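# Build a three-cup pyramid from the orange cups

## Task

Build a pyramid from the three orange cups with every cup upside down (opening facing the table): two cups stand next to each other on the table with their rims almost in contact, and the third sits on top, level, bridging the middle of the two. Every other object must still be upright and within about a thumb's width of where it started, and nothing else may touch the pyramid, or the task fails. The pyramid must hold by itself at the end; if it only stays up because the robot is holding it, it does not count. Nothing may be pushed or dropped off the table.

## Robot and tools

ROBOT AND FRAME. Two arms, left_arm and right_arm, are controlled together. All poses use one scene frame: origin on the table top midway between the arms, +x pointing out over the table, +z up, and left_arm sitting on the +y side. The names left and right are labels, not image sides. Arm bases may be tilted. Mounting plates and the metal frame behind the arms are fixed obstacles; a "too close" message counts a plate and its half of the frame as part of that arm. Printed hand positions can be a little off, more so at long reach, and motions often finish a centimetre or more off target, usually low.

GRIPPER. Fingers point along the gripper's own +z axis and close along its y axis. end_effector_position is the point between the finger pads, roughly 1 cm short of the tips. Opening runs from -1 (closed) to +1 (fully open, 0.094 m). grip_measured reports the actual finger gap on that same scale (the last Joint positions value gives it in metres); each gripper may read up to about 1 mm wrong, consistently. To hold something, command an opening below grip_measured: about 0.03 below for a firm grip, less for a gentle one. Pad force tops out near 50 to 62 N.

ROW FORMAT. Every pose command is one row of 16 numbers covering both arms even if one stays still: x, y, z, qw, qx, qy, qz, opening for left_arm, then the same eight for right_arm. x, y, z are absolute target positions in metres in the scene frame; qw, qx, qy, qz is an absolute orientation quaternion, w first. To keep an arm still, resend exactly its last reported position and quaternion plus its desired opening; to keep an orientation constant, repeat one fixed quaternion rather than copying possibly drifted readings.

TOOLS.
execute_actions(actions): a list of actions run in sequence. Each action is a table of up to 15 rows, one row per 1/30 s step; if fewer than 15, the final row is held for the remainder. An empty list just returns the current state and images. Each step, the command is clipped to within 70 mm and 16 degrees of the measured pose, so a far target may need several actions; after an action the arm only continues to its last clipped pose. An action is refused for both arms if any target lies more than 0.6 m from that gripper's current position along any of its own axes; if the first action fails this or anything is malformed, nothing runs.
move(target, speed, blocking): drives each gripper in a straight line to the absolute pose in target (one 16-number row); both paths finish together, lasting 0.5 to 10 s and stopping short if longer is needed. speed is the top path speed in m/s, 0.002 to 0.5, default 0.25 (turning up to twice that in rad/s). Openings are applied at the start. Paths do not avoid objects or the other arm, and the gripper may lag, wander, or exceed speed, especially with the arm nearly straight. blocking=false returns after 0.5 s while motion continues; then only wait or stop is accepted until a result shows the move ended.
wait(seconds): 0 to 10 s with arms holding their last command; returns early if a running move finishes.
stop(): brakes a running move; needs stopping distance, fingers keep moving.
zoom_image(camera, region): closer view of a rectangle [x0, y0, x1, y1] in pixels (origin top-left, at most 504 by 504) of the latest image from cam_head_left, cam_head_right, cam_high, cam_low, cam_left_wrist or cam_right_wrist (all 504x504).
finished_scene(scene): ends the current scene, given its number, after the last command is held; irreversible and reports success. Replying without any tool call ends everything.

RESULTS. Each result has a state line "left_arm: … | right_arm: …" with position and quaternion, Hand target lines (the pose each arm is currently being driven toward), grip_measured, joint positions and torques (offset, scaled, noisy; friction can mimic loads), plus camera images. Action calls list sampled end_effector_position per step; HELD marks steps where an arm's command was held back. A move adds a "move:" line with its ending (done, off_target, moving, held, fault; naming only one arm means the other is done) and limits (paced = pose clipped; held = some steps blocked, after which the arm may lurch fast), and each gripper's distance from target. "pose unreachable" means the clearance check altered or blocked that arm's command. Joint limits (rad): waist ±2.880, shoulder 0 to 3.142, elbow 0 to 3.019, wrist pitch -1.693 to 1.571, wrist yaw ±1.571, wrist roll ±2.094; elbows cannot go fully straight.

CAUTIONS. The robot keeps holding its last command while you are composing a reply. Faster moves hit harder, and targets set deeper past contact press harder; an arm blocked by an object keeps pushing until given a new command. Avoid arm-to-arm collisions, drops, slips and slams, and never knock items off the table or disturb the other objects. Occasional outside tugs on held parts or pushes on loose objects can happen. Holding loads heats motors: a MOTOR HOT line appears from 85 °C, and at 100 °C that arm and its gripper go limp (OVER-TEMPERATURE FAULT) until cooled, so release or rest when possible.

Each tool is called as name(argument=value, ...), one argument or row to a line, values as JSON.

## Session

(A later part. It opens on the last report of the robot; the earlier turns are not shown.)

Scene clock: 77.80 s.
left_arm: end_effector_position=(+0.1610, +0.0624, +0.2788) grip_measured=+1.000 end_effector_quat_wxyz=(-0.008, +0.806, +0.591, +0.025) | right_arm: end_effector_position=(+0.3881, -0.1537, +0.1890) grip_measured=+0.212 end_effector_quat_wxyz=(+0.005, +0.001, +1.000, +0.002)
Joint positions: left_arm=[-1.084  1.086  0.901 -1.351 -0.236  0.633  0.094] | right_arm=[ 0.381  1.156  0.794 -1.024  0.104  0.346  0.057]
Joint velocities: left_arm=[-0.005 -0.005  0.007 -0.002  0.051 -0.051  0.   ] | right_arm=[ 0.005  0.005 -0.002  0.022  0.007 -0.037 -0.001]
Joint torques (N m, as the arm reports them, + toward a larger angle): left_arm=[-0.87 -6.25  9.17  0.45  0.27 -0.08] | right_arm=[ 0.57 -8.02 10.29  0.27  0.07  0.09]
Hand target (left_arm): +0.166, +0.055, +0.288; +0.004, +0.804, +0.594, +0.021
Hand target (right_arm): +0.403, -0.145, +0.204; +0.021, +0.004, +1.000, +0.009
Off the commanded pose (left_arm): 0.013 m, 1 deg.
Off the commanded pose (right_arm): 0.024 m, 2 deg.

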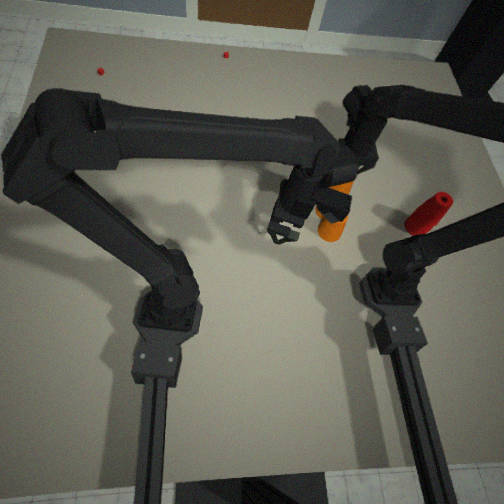

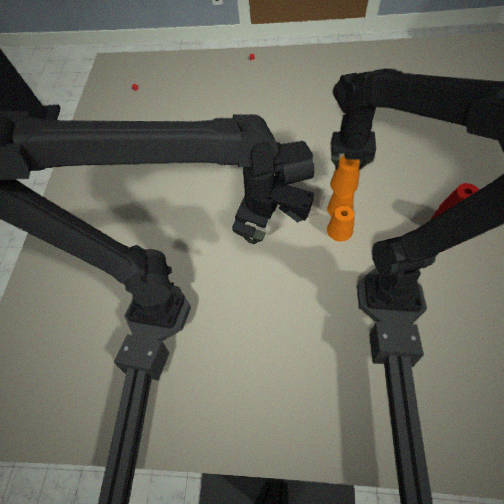

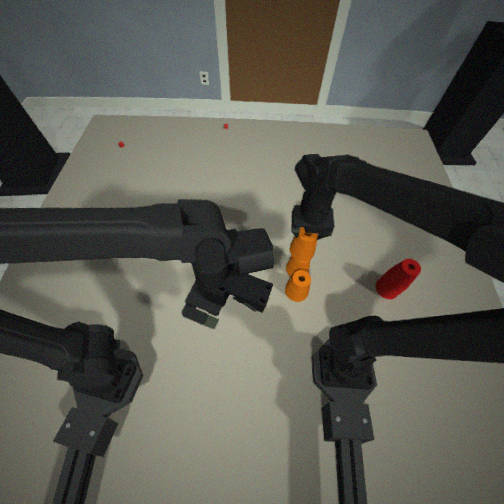

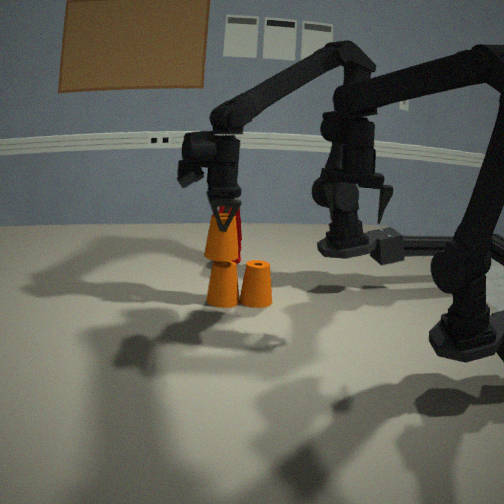

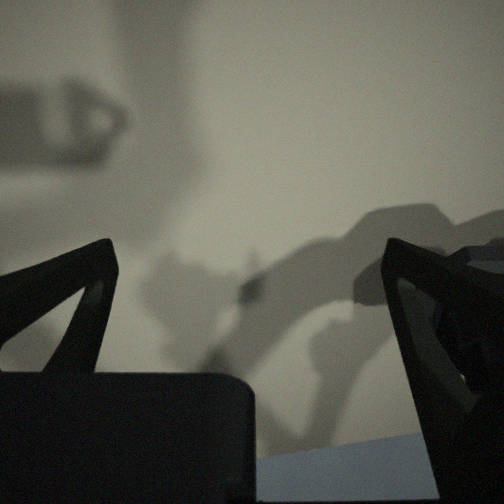

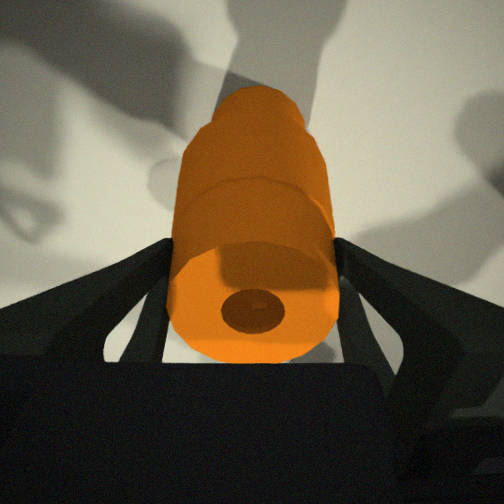

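execute_actions(
  actions=[
    [
[0.166,0.055,0.288,0.004,0.804,0.594,0.021,1, 0.3987,-0.1465,0.2021,0.0188,0.004,1,0.0074,0.19],
[0.166,0.055,0.288,0.004,0.804,0.594,0.021,1, 0.3933,-0.1481,0.1988,0.0171,0.004,1,0.0067,0.185],
[0.166,0.055,0.288,0.004,0.804,0.594,0.021,1, 0.3880,-0.1496,0.1955,0.0154,0.003,1,0.0060,0.18],
[0.166,0.055,0.288,0.004,0.804,0.594,0.021,1, 0.3867,-0.1496,0.1955,0.0151,0.003,1,0.0059,0.18],
[0.166,0.055,0.288,0.004,0.804,0.594,0.021,1, 0.3842,-0.1495,0.1955,0.0146,0.003,1,0.0057,0.18],
[0.166,0.055,0.288,0.004,0.804,0.594,0.021,1, 0.3804,-0.1493,0.1955,0.0139,0.003,1,0.0055,0.18],
[0.166,0.055,0.288,0.004,0.804,0.594,0.021,1, 0.3762,-0.1492,0.1955,0.0130,0.003,1,0.0052,0.18],
[0.166,0.055,0.288,0.004,0.804,0.594,0.021,1, 0.3720,-0.1491,0.1955,0.0122,0.003,1,0.0049,0.18],
[0.166,0.055,0.288,0.004,0.804,0.594,0.021,1, 0.3677,-0.1489,0.1953,0.0113,0.003,1,0.0046,0.18],
[0.166,0.055,0.288,0.004,0.804,0.594,0.021,1, 0.3635,-0.1488,0.1947,0.0105,0.003,1,0.0043,0.18],
[0.166,0.055,0.288,0.004,0.804,0.594,0.021,1, 0.3593,-0.1486,0.1937,0.0097,0.003,1,0.0040,0.18],
[0.166,0.055,0.288,0.004,0.804,0.594,0.021,1, 0.3555,-0.1485,0.1925,0.0089,0.003,1,0.0037,0.18],
[0.166,0.055,0.288,0.004,0.804,0.594,0.021,1, 0.3525,-0.1484,0.1913,0.0083,0.003,1,0.0035,0.18],
[0.166,0.055,0.288,0.004,0.804,0.594,0.021,1, 0.3508,-0.1483,0.1905,0.0080,0.003,1,0.0034,0.18],
[0.166,0.055,0.288,0.004,0.804,0.594,0.021,1, 0.3500,-0.1483,0.1900,0.0078,0.003,1,0.0033,0.18]
],
  ],
)

Scene clock: 84.10 s.
left_arm: end_effector_position=(+0.1610, +0.0624, +0.2788) grip_measured=+1.000 end_effector_quat_wxyz=(-0.008, +0.806, +0.591, +0.025) | right_arm: end_effector_position=(+0.3561, -0.1514, +0.1871) grip_measured=+0.208 end_effector_quat_wxyz=(+0.005, -0.004, +1.000, +0.002)
Joint positions: left_arm=[-1.084  1.086  0.901 -1.351 -0.236  0.633  0.094] | right_arm=[ 0.427  1.081  0.718 -1.028  0.113  0.381  0.057]
Joint velocities: left_arm=[ 0.005 -0.015 -0.022 -0.012 -0.022  0.051  0.   ] | right_arm=[ 0.122 -0.181 -0.188 -0.012 -0.022  0.095 -0.   ]
Joint torques (N m, as the arm reports them, + toward a larger angle): left_arm=[-0.88 -5.77  9.44  0.5   0.26 -0.06] | right_arm=[ 0.5  -7.34  6.86  0.27  0.13  0.05]
Hand target (left_arm): +0.166, +0.055, +0.288; +0.004, +0.804, +0.594, +0.021
Hand target (right_arm): +0.350, -0.149, +0.190; +0.008, +0.003, +1.000, +0.003
Off the commanded pose (left_arm): 0.013 m, 1 deg.
Off the commanded pose (right_arm): 0.007 m, 1 deg.
Step readings (end_effector_position):
0: left_arm (+0.1610, +0.0624, +0.2788) | right_arm (+0.3881, -0.1537, +0.1890)
1: left_arm (+0.1610, +0.0624, +0.2788) | right_arm (+0.3881, -0.1537, +0.1890)
2: left_arm (+0.1610, +0.0624, +0.2788) | right_arm (+0.3881, -0.1538, +0.1890)
4: left_arm (+0.1610, +0.0624, +0.2788) | right_arm (+0.3881, -0.1537, +0.1891)
8: left_arm (+0.1610, +0.0624, +0.2788) | right_arm (+0.3830, -0.1535, +0.1886)
15: end_effector_position above

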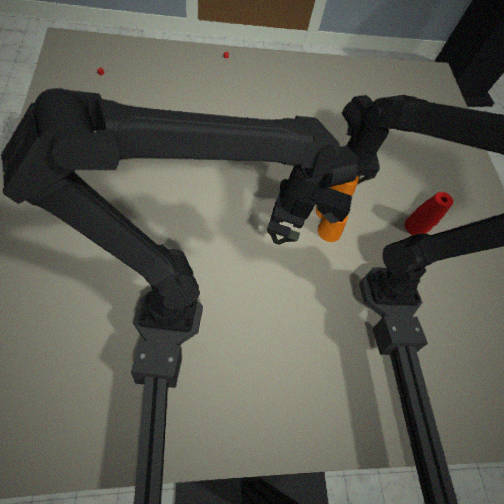

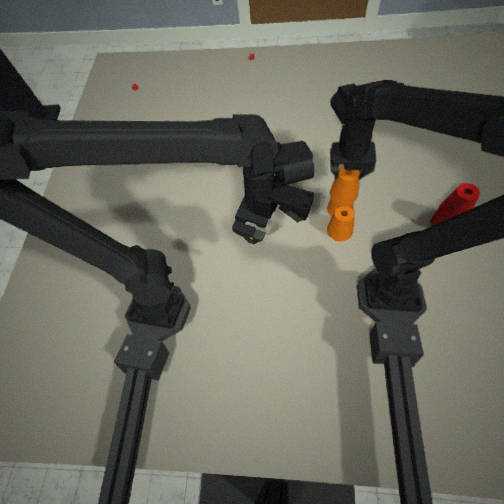

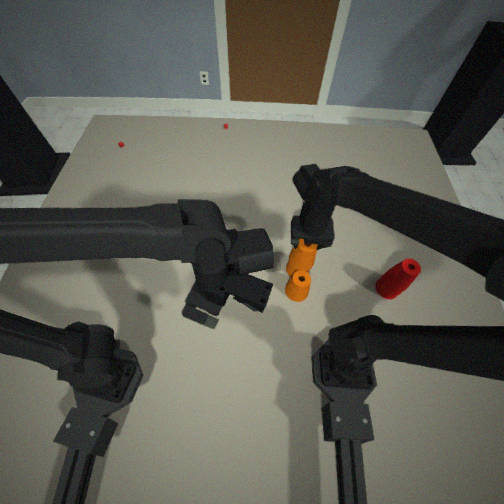

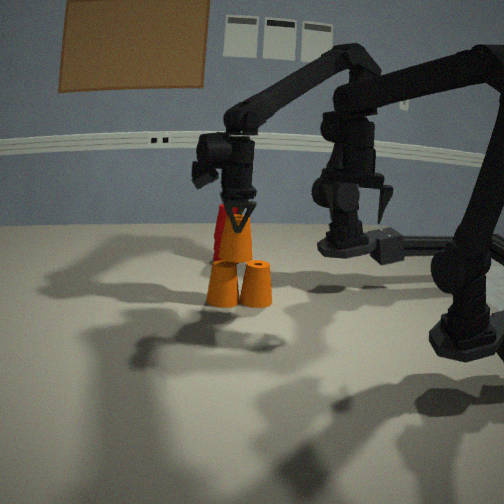

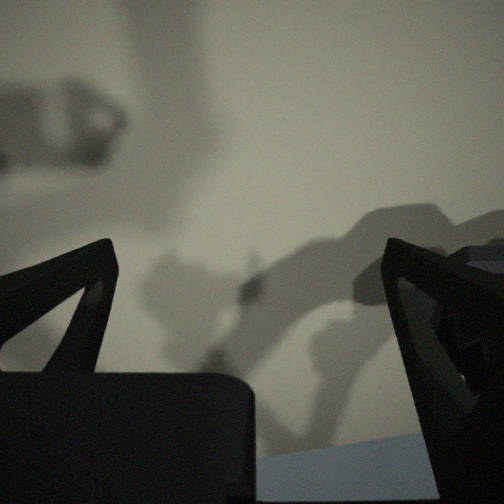

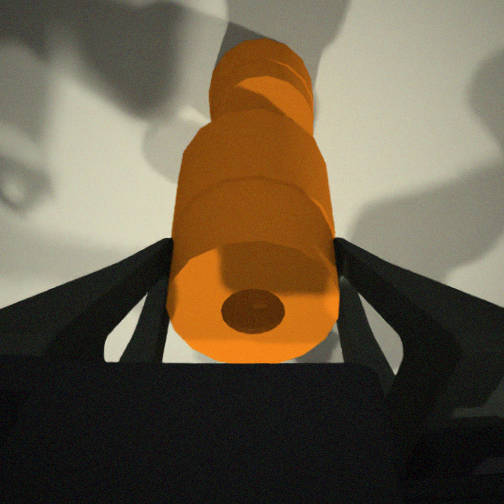

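execute_actions(
  actions=[],
)

zoom_image(
  camera="cam_low",
  region=[170, 190, 310, 320],
)

Scene clock: 84.43 s.
left_arm: end_effector_position=(+0.1610, +0.0624, +0.2788) grip_measured=+1.000 end_effector_quat_wxyz=(-0.008, +0.806, +0.591, +0.025) | right_arm: end_effector_position=(+0.3521, -0.1511, +0.1867) grip_measured=+0.208 end_effector_quat_wxyz=(+0.004, -0.000, +1.000, +0.002)
Joint positions: left_arm=[-1.084  1.086  0.901 -1.351 -0.236  0.633  0.094] | right_arm=[ 0.434  1.073  0.709 -1.029  0.114  0.395  0.057]
Joint velocities: left_arm=[-0.015  0.005 -0.007 -0.007  0.022 -0.037  0.   ] | right_arm=[-0.005 -0.015  0.002  0.007 -0.022 -0.022  0.001]
Joint torques (N m, as the arm reports them, + toward a larger angle): left_arm=[-0.53 -6.56  9.39  0.48  0.29 -0.14] | right_arm=[ 0.37 -7.67  6.69  0.31  0.09  0.1 ]
Hand target (left_arm): +0.166, +0.055, +0.288; +0.004, +0.804, +0.594, +0.021
Hand target (right_arm): +0.350, -0.149, +0.190; +0.008, +0.003, +1.000, +0.003
Off the commanded pose (left_arm): 0.013 m, 1 deg.
Off the commanded pose (right_arm): 0.005 m, 1 deg.

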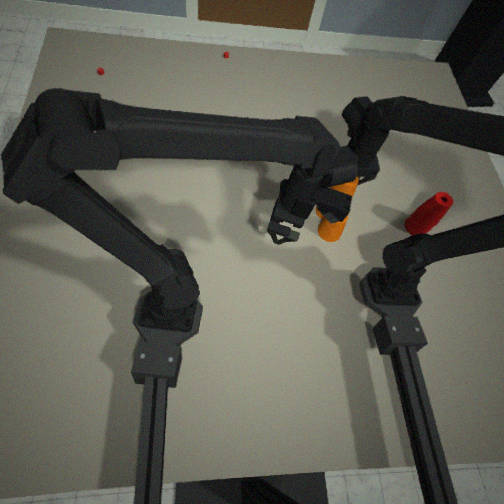

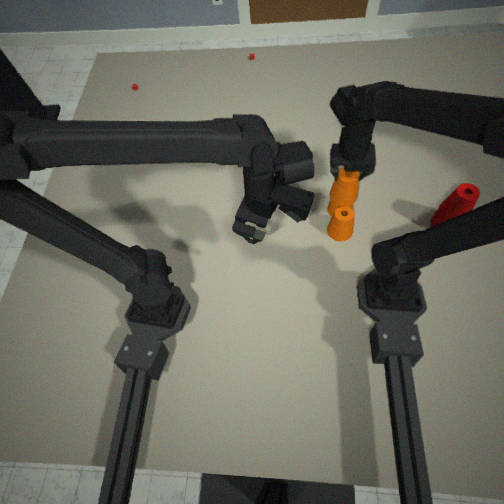

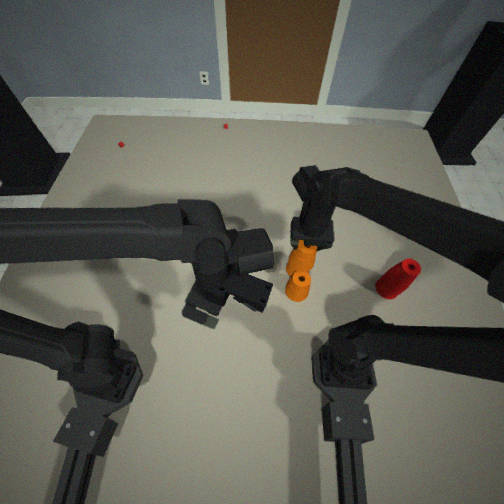

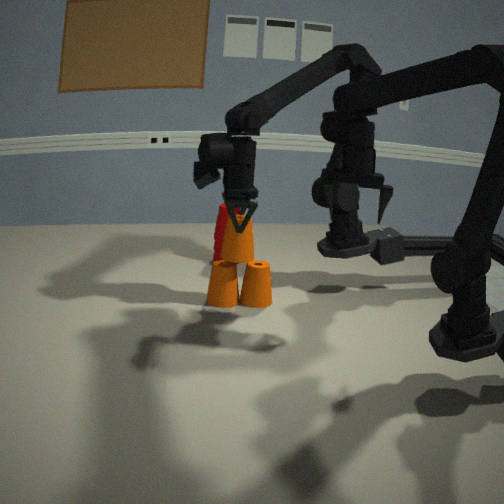

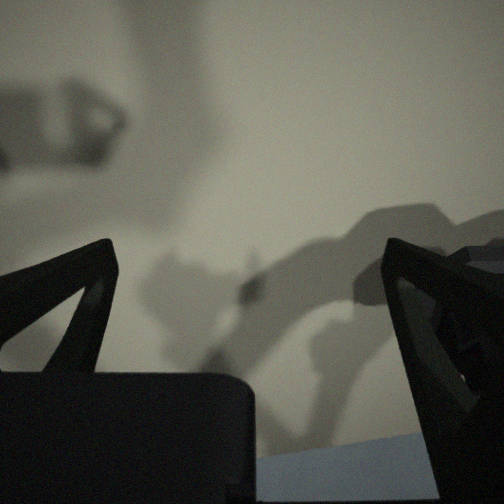

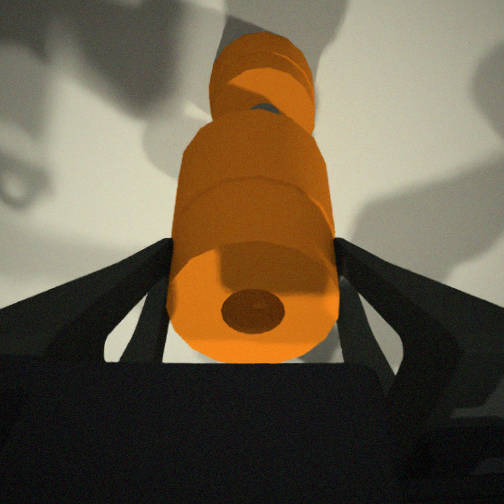

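Region (170, 190, 310, 320) of cam_low's 504x504 image, scaled by 3.600, with more detail than that image has; it fills the top 468 rows of this view, and the rest is white.

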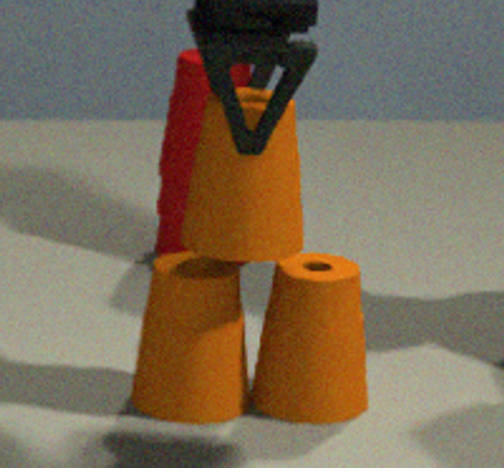

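execute_actions(
  actions=[
    [
[0.166,0.055,0.288,0.004,0.804,0.594,0.021,1, 0.3498,-0.1484,0.1895,0.0078,0.003,1,0.0033,0.18],
[0.166,0.055,0.288,0.004,0.804,0.594,0.021,1, 0.3493,-0.1486,0.1884,0.0079,0.003,1,0.0034,0.18],
[0.166,0.055,0.288,0.004,0.804,0.594,0.021,1, 0.3488,-0.1489,0.1869,0.0080,0.003,1,0.0034,0.18],
[0.166,0.055,0.288,0.004,0.804,0.594,0.021,1, 0.3482,-0.1492,0.1854,0.0080,0.003,1,0.0034,0.18],
[0.166,0.055,0.288,0.004,0.804,0.594,0.021,1, 0.3476,-0.1494,0.1838,0.0081,0.003,1,0.0035,0.18],
[0.166,0.055,0.288,0.004,0.804,0.594,0.021,1, 0.3470,-0.1497,0.1823,0.0082,0.003,1,0.0035,0.18],
[0.166,0.055,0.288,0.004,0.804,0.594,0.021,1, 0.3464,-0.1500,0.1809,0.0083,0.003,1,0.0036,0.18],
[0.166,0.055,0.288,0.004,0.804,0.594,0.021,1, 0.3459,-0.1502,0.1796,0.0083,0.003,1,0.0036,0.18],
[0.166,0.055,0.288,0.004,0.804,0.594,0.021,1, 0.3454,-0.1504,0.1784,0.0084,0.003,1,0.0037,0.18],
[0.166,0.055,0.288,0.004,0.804,0.594,0.021,1, 0.3450,-0.1507,0.1773,0.0084,0.003,1,0.0037,0.18],
[0.166,0.055,0.288,0.004,0.804,0.594,0.021,1, 0.3446,-0.1508,0.1764,0.0085,0.003,1,0.0037,0.18],
[0.166,0.055,0.288,0.004,0.804,0.594,0.021,1, 0.3443,-0.1510,0.1756,0.0085,0.003,1,0.0038,0.18],
[0.166,0.055,0.288,0.004,0.804,0.594,0.021,1, 0.3441,-0.1511,0.1751,0.0086,0.003,1,0.0038,0.18],
[0.166,0.055,0.288,0.004,0.804,0.594,0.021,1, 0.3439,-0.1511,0.1746,0.0086,0.003,1,0.0038,0.18],
[0.166,0.055,0.288,0.004,0.804,0.594,0.021,1, 0.3438,-0.1512,0.1743,0.0086,0.003,1,0.0038,0.18]
],
  ],
)

Scene clock: 93.13 s.
left_arm: end_effector_position=(+0.1610, +0.0624, +0.2788) grip_measured=+1.000 end_effector_quat_wxyz=(-0.008, +0.806, +0.591, +0.025) | right_arm: end_effector_position=(+0.3424, -0.1536, +0.1741) grip_measured=+0.208 end_effector_quat_wxyz=(+0.000, +0.000, +1.000, +0.000)
Joint positions: left_arm=[-1.084  1.086  0.901 -1.351 -0.236  0.633  0.094] | right_arm=[ 0.434  1.073  0.671 -0.999  0.114  0.398  0.057]
Joint velocities: left_arm=[-0.005 -0.005 -0.012  0.007 -0.037 -0.037  0.   ] | right_arm=[-0.005  0.015 -0.017  0.037 -0.037  0.051 -0.001]
Joint torques (N m, as the arm reports them, + toward a larger angle): left_arm=[-0.91 -5.68  9.34  0.45  0.26 -0.1 ] | right_arm=[ 0.12 -7.1   6.34  0.86  0.02  0.02]
Hand target (left_arm): +0.166, +0.055, +0.288; +0.004, +0.804, +0.594, +0.021
Hand target (right_arm): +0.344, -0.151, +0.174; +0.009, +0.003, +1.000, +0.004
Off the commanded pose (left_arm): 0.013 m, 1 deg.
Off the commanded pose (right_arm): 0.003 m, 1 deg.
Step readings (end_effector_position):
0: left_arm (+0.1610, +0.0624, +0.2788) | right_arm (+0.3521, -0.1511, +0.1867)
1: left_arm (+0.1610, +0.0624, +0.2788) | right_arm (+0.3521, -0.1511, +0.1867)
2: left_arm (+0.1610, +0.0624, +0.2788) | right_arm (+0.3521, -0.1511, +0.1867)
4: left_arm (+0.1610, +0.0624, +0.2788) | right_arm (+0.3513, -0.1514, +0.1861)
8: left_arm (+0.1610, +0.0624, +0.2788) | right_arm (+0.3470, -0.1525, +0.1811)
15: end_effector_position above

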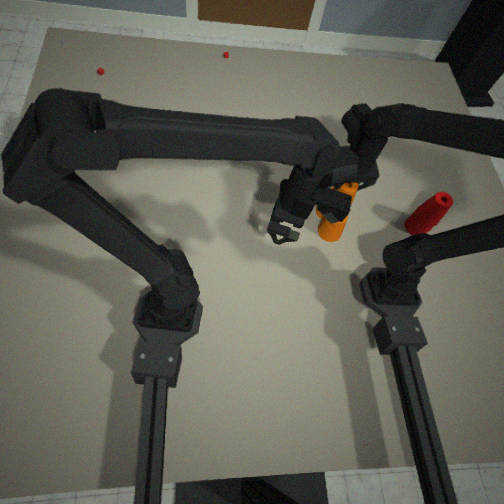

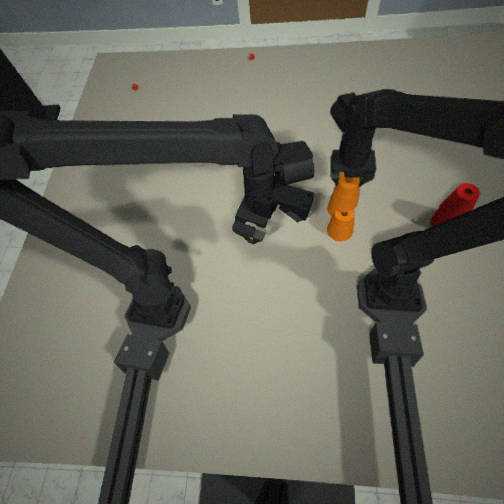

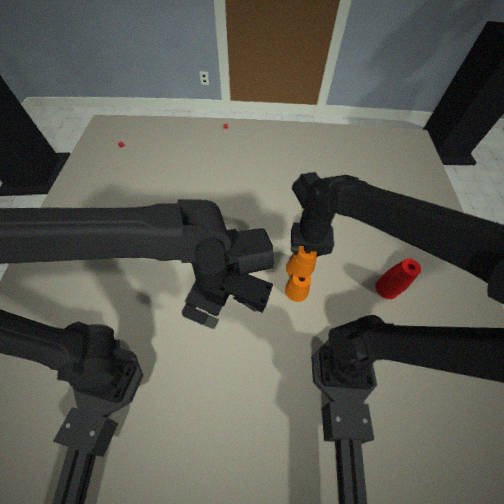

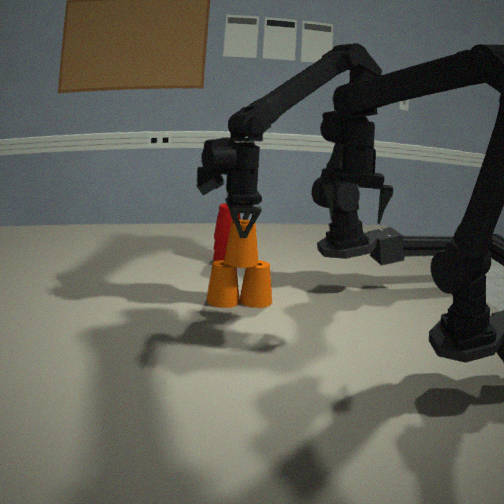

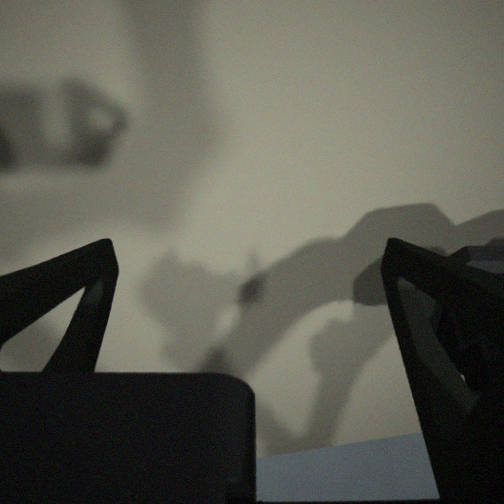

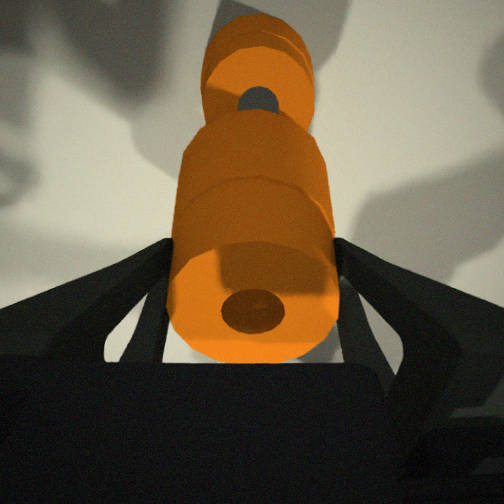

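execute_actions(
  actions=[],
)

zoom_image(
  camera="cam_low",
  region=[170, 190, 310, 320],
)

zoom_image(
  camera="cam_low",
  region=[205, 245, 277, 281],
)

Scene clock: 93.47 s.
left_arm: end_effector_position=(+0.1610, +0.0624, +0.2788) grip_measured=+1.000 end_effector_quat_wxyz=(-0.008, +0.806, +0.591, +0.025) | right_arm: end_effector_position=(+0.3427, -0.1534, +0.1737) grip_measured=+0.208 end_effector_quat_wxyz=(+0.002, +0.001, +1.000, +0.001)
Joint positions: left_arm=[-1.084  1.086  0.901 -1.351 -0.236  0.633  0.094] | right_arm=[ 0.434  1.073  0.669 -0.994  0.114  0.398  0.057]
Joint velocities: left_arm=[ 0.015 -0.024 -0.007 -0.007  0.022 -0.081  0.   ] | right_arm=[-0.005  0.005 -0.002  0.017  0.022 -0.037 -0.   ]
Joint torques (N m, as the arm reports them, + toward a larger angle): left_arm=[-1.09 -5.47  9.09  0.43  0.22 -0.07] | right_arm=[ 0.17 -7.15  6.39  0.92  0.01  0.01]
Hand target (left_arm): +0.166, +0.055, +0.288; +0.004, +0.804, +0.594, +0.021
Hand target (right_arm): +0.344, -0.151, +0.174; +0.008, +0.003, +1.000, +0.004
Off the commanded pose (left_arm): 0.013 m, 1 deg.
Off the commanded pose (right_arm): 0.003 m, 1 deg.

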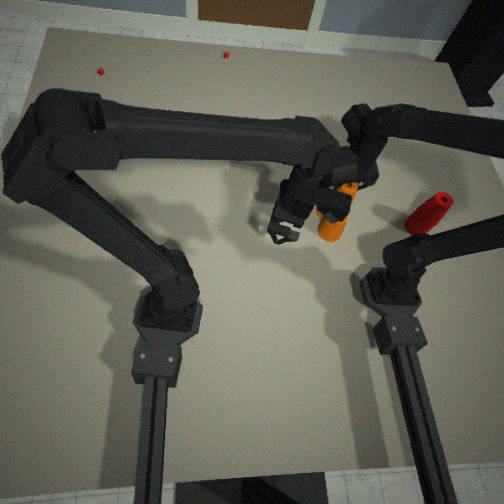

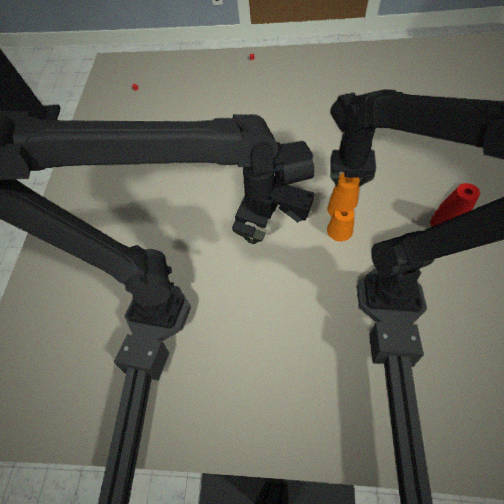

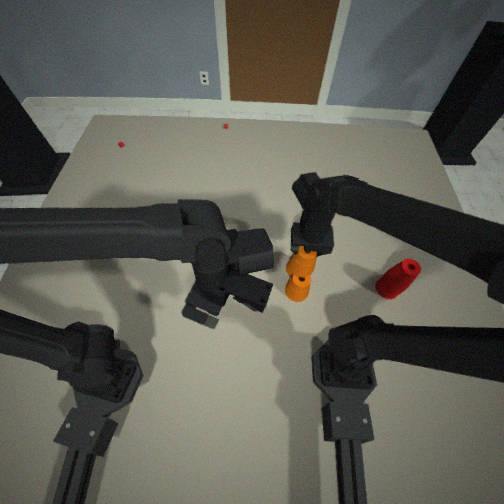

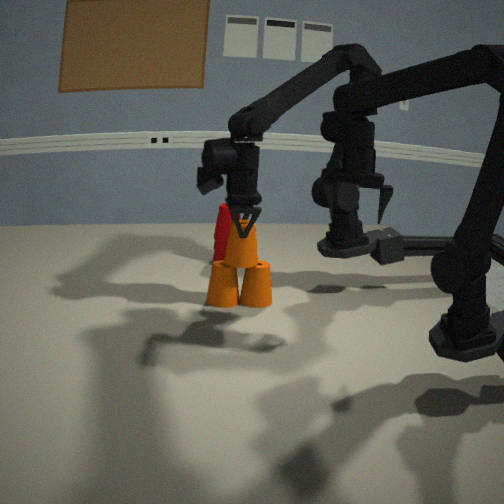

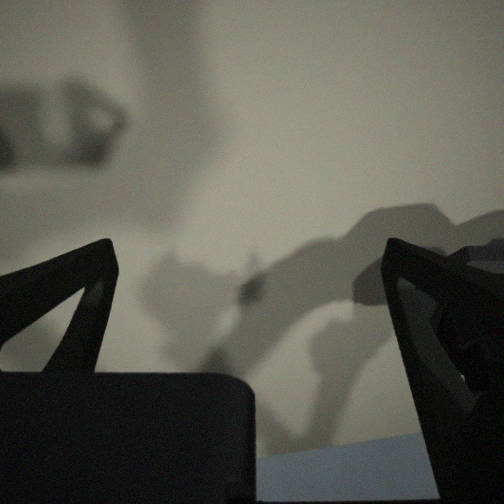

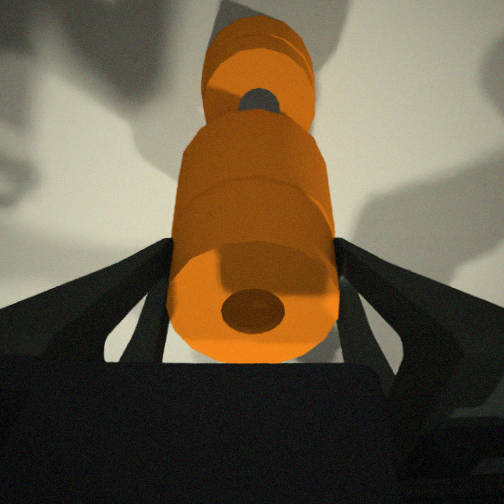

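Region (170, 190, 310, 320) of cam_low's 504x504 image, scaled by 3.600, with more detail than that image has; it fills the top 468 rows of this view, and the rest is white.

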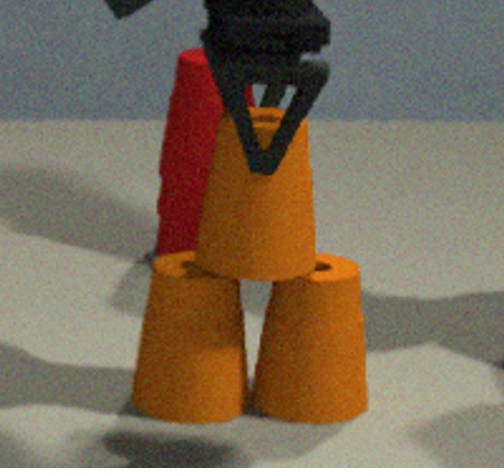

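Region (205, 245, 277, 281) of cam_low's 504x504 image, scaled by 7.000, with more detail than that image has.

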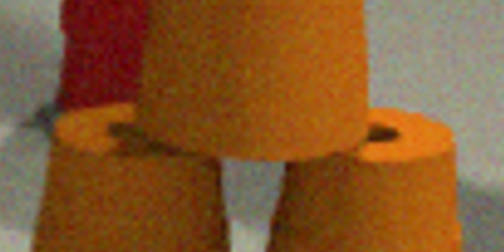

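execute_actions(
  actions=[
    [
[0.166,0.055,0.288,0.004,0.804,0.594,0.021,1, 0.3437,-0.1513,0.1731,0.0071,0.003,1,0.0031,0.18],
[0.166,0.055,0.288,0.004,0.804,0.594,0.021,1, 0.3436,-0.1513,0.1719,0.0056,0.003,1,0.0025,0.18],
[0.166,0.055,0.288,0.004,0.804,0.594,0.021,1, 0.3435,-0.1514,0.1709,0.0044,0.003,1,0.0019,0.18],
[0.166,0.055,0.288,0.004,0.804,0.594,0.021,1, 0.3434,-0.1514,0.1700,0.0033,0.003,1,0.0014,0.18],
[0.166,0.055,0.288,0.004,0.804,0.594,0.021,1, 0.3433,-0.1515,0.1692,0.0023,0.003,1,0.0010,0.18],
[0.166,0.055,0.288,0.004,0.804,0.594,0.021,1, 0.3433,-0.1515,0.1685,0.0014,0.003,1,0.0006,0.18]
],
  ],
)

zoom_image(
  camera="cam_low",
  region=[170, 190, 310, 320],
)

Scene clock: 98.03 s.
left_arm: end_effector_position=(+0.1610, +0.0624, +0.2788) grip_measured=+1.000 end_effector_quat_wxyz=(-0.008, +0.806, +0.591, +0.025) | right_arm: end_effector_position=(+0.3436, -0.1528, +0.1718) grip_measured=+0.208 end_effector_quat_wxyz=(+0.001, +0.001, +1.000, +0.001)
Joint positions: left_arm=[-1.084  1.086  0.901 -1.351 -0.236  0.633  0.094] | right_arm=[ 0.434  1.08   0.669 -0.988  0.114  0.398  0.057]
Joint velocities: left_arm=[ 0.005 -0.005  0.017 -0.007 -0.007  0.022  0.   ] | right_arm=[ 0.005 -0.024  0.012 -0.002 -0.007 -0.081  0.   ]
Joint torques (N m, as the arm reports them, + toward a larger angle): left_arm=[-1.23 -6.45  9.35  0.43  0.25 -0.16] | right_arm=[-0.12 -5.95  6.19  0.96  0.02  0.02]
Hand target (left_arm): +0.166, +0.055, +0.288; +0.004, +0.804, +0.594, +0.021
Hand target (right_arm): +0.343, -0.152, +0.169; +0.001, +0.003, +1.000, +0.001
Off the commanded pose (left_arm): 0.013 m, 1 deg.
Off the commanded pose (right_arm): 0.004 m, 0 deg.
Step readings (end_effector_position):
0: left_arm (+0.1610, +0.0624, +0.2788) | right_arm (+0.3427, -0.1534, +0.1737)
1: left_arm (+0.1610, +0.0624, +0.2788) | right_arm (+0.3428, -0.1534, +0.1737)
2: left_arm (+0.1610, +0.0624, +0.2788) | right_arm (+0.3429, -0.1533, +0.1737)
4: left_arm (+0.1610, +0.0624, +0.2788) | right_arm (+0.3433, -0.1532, +0.1737)
8: left_arm (+0.1610, +0.0624, +0.2788) | right_arm (+0.3437, -0.1529, +0.1729)
15: end_effector_position above

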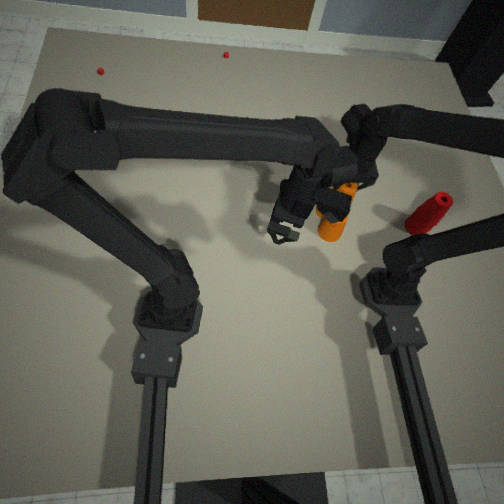

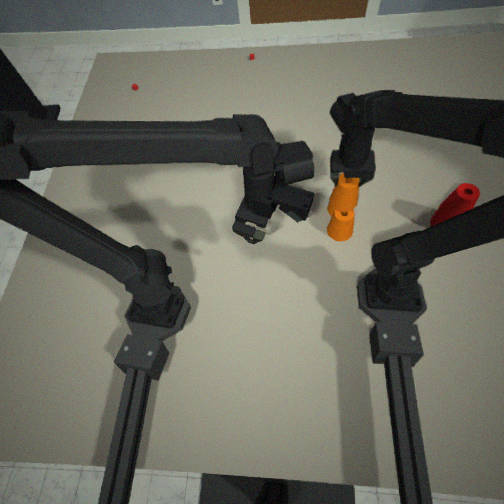

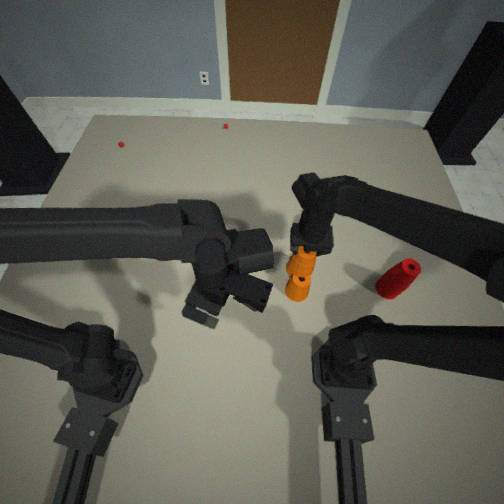

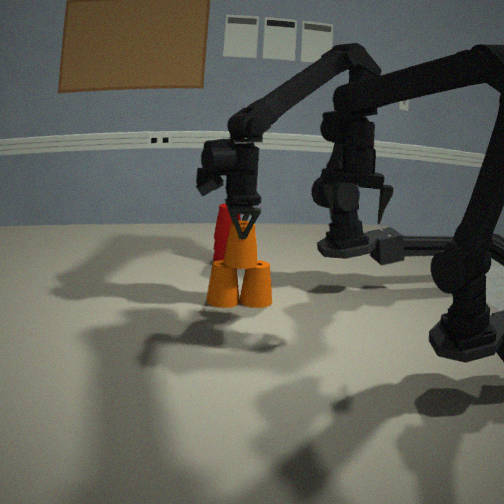

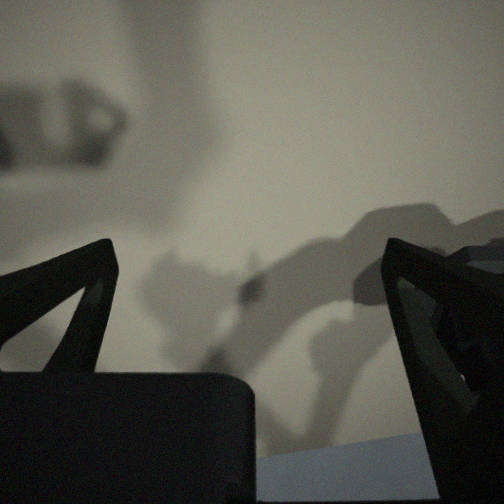

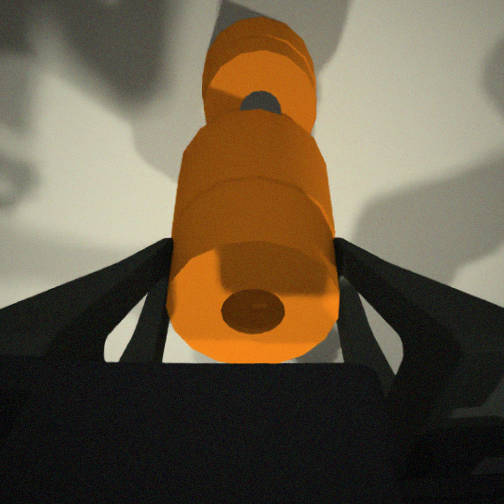

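Region (170, 190, 310, 320) of cam_low's 504x504 image, scaled by 3.600, with more detail than that image has; it fills the top 468 rows of this view, and the rest is white.

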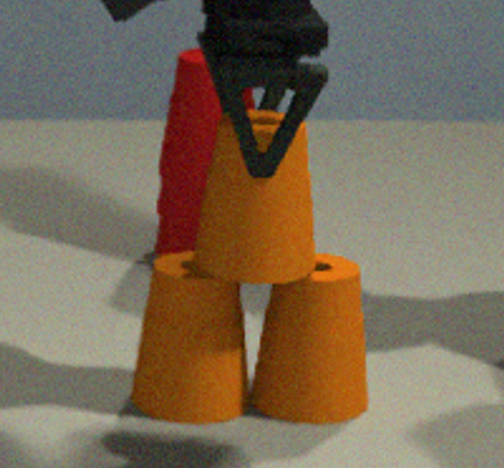

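execute_actions(
  actions=[
    [
[0.166,0.055,0.288,0.004,0.804,0.594,0.021,1, 0.3434,-0.1514,0.1690,0.0022,0.003,1,0.0010,0.195],
[0.166,0.055,0.288,0.004,0.804,0.594,0.021,1, 0.3437,-0.1513,0.1700,0.0038,0.003,1,0.0017,0.21],
[0.166,0.055,0.288,0.004,0.804,0.594,0.021,1, 0.3441,-0.1511,0.1715,0.0061,0.003,1,0.0027,0.23],
[0.166,0.055,0.288,0.004,0.804,0.594,0.021,1, 0.3446,-0.1509,0.1735,0.0093,0.003,1,0.0041,0.27],
[0.166,0.055,0.288,0.004,0.804,0.594,0.021,1, 0.3437,-0.1509,0.1753,0.0093,0.003,1,0.0041,0.33],
[0.166,0.055,0.288,0.004,0.804,0.594,0.021,1, 0.3418,-0.1509,0.1789,0.0093,0.003,1,0.0041,0.40],
[0.166,0.055,0.288,0.004,0.804,0.594,0.021,1, 0.3389,-0.1509,0.1844,0.0093,0.003,1,0.0041,0.47],
[0.166,0.055,0.288,0.004,0.804,0.594,0.021,1, 0.3358,-0.1509,0.1904,0.0093,0.003,1,0.0041,0.54],
[0.166,0.055,0.288,0.004,0.804,0.594,0.021,1, 0.3327,-0.1509,0.1965,0.0093,0.003,1,0.0041,0.61],
[0.166,0.055,0.288,0.004,0.804,0.594,0.021,1, 0.3295,-0.1509,0.2025,0.0093,0.003,1,0.0041,0.68],
[0.166,0.055,0.288,0.004,0.804,0.594,0.021,1, 0.3264,-0.1509,0.2086,0.0093,0.003,1,0.0041,0.75],
[0.166,0.055,0.288,0.004,0.804,0.594,0.021,1, 0.3232,-0.1509,0.2146,0.0093,0.003,1,0.0041,0.8],
[0.166,0.055,0.288,0.004,0.804,0.594,0.021,1, 0.3204,-0.1509,0.2201,0.0093,0.003,1,0.0041,0.8],
[0.166,0.055,0.288,0.004,0.804,0.594,0.021,1, 0.3185,-0.1509,0.2237,0.0093,0.003,1,0.0041,0.8],
[0.166,0.055,0.288,0.004,0.804,0.594,0.021,1, 0.3176,-0.1509,0.2255,0.0093,0.003,1,0.0041,0.8]
],
  ],
)

Scene clock: 102.83 s.
left_arm: end_effector_position=(+0.1610, +0.0624, +0.2788) grip_measured=+1.000 end_effector_quat_wxyz=(-0.008, +0.806, +0.591, +0.025) | right_arm: end_effector_position=(+0.3166, -0.1564, +0.2044) grip_measured=+0.798 end_effector_quat_wxyz=(-0.003, -0.006, +1.000, -0.001)
Joint positions: left_arm=[-1.084  1.086  0.901 -1.351 -0.236  0.633  0.094] | right_arm=[ 0.48   0.955  0.669 -1.127  0.122  0.432  0.084]
Joint velocities: left_arm=[-0.005 -0.005  0.007  0.007  0.007  0.066  0.   ] | right_arm=[ 0.22  -0.571 -0.012 -0.496  0.051  0.168  0.001]
Joint torques (N m, as the arm reports them, + toward a larger angle): left_arm=[-1.11 -6.58  9.27  0.3   0.23 -0.1 ] | right_arm=[ 0.25 -5.63  9.36  0.44  0.07  0.12]
Hand target (left_arm): +0.166, +0.055, +0.288; +0.004, +0.804, +0.594, +0.021
Hand target (right_arm): +0.318, -0.152, +0.223; +0.009, +0.003, +1.000, +0.005
Off the commanded pose (left_arm): 0.013 m, 1 deg.
Off the commanded pose (right_arm): 0.022 m, 2 deg.
Step readings (end_effector_position):
0: left_arm (+0.1610, +0.0624, +0.2788) | right_arm (+0.3436, -0.1528, +0.1718)
1: left_arm (+0.1610, +0.0624, +0.2788) | right_arm (+0.3436, -0.1528, +0.1718)
2: left_arm (+0.1610, +0.0624, +0.2788) | right_arm (+0.3436, -0.1528, +0.1718)
4: left_arm (+0.1610, +0.0624, +0.2788) | right_arm (+0.3436, -0.1528, +0.1718)
8: left_arm (+0.1610, +0.0624, +0.2788) | right_arm (+0.3415, -0.1536, +0.1737)
15: end_effector_position above

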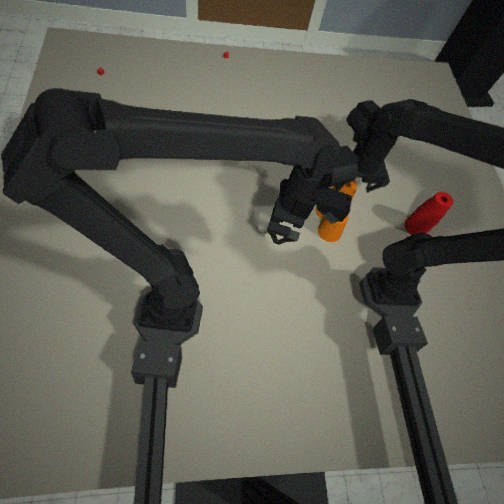

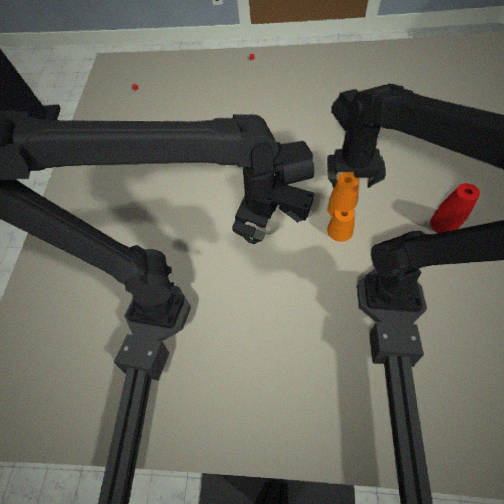

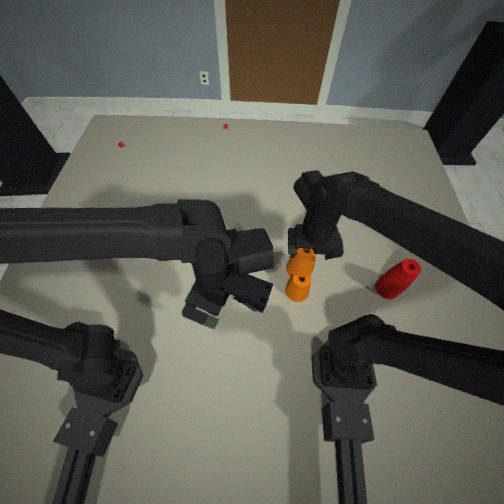

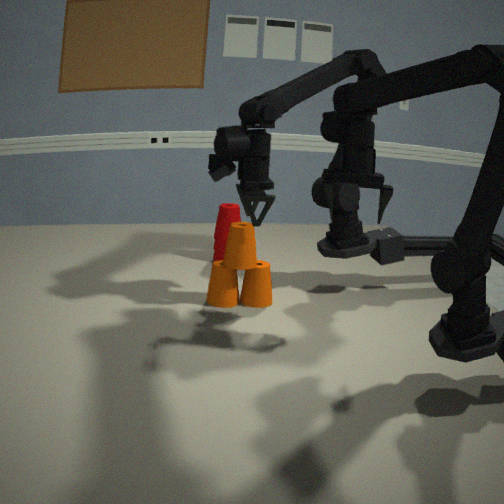

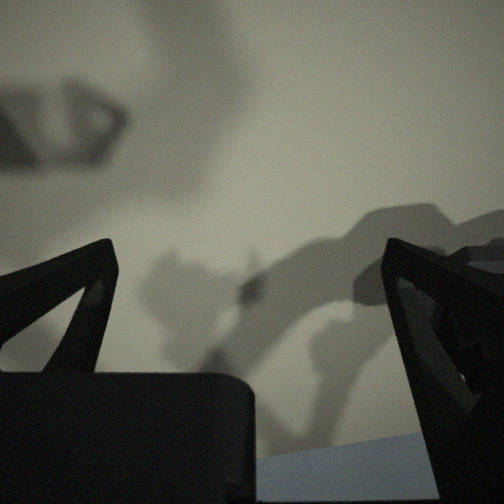

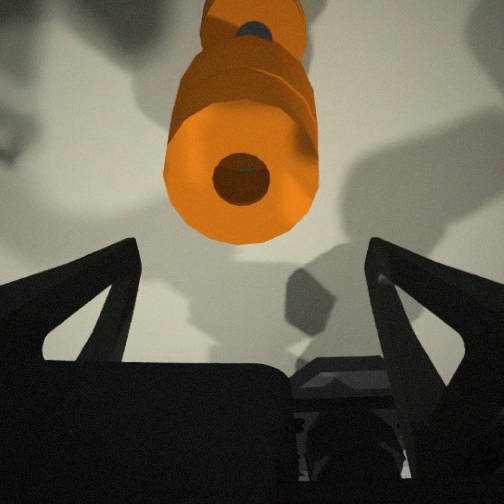

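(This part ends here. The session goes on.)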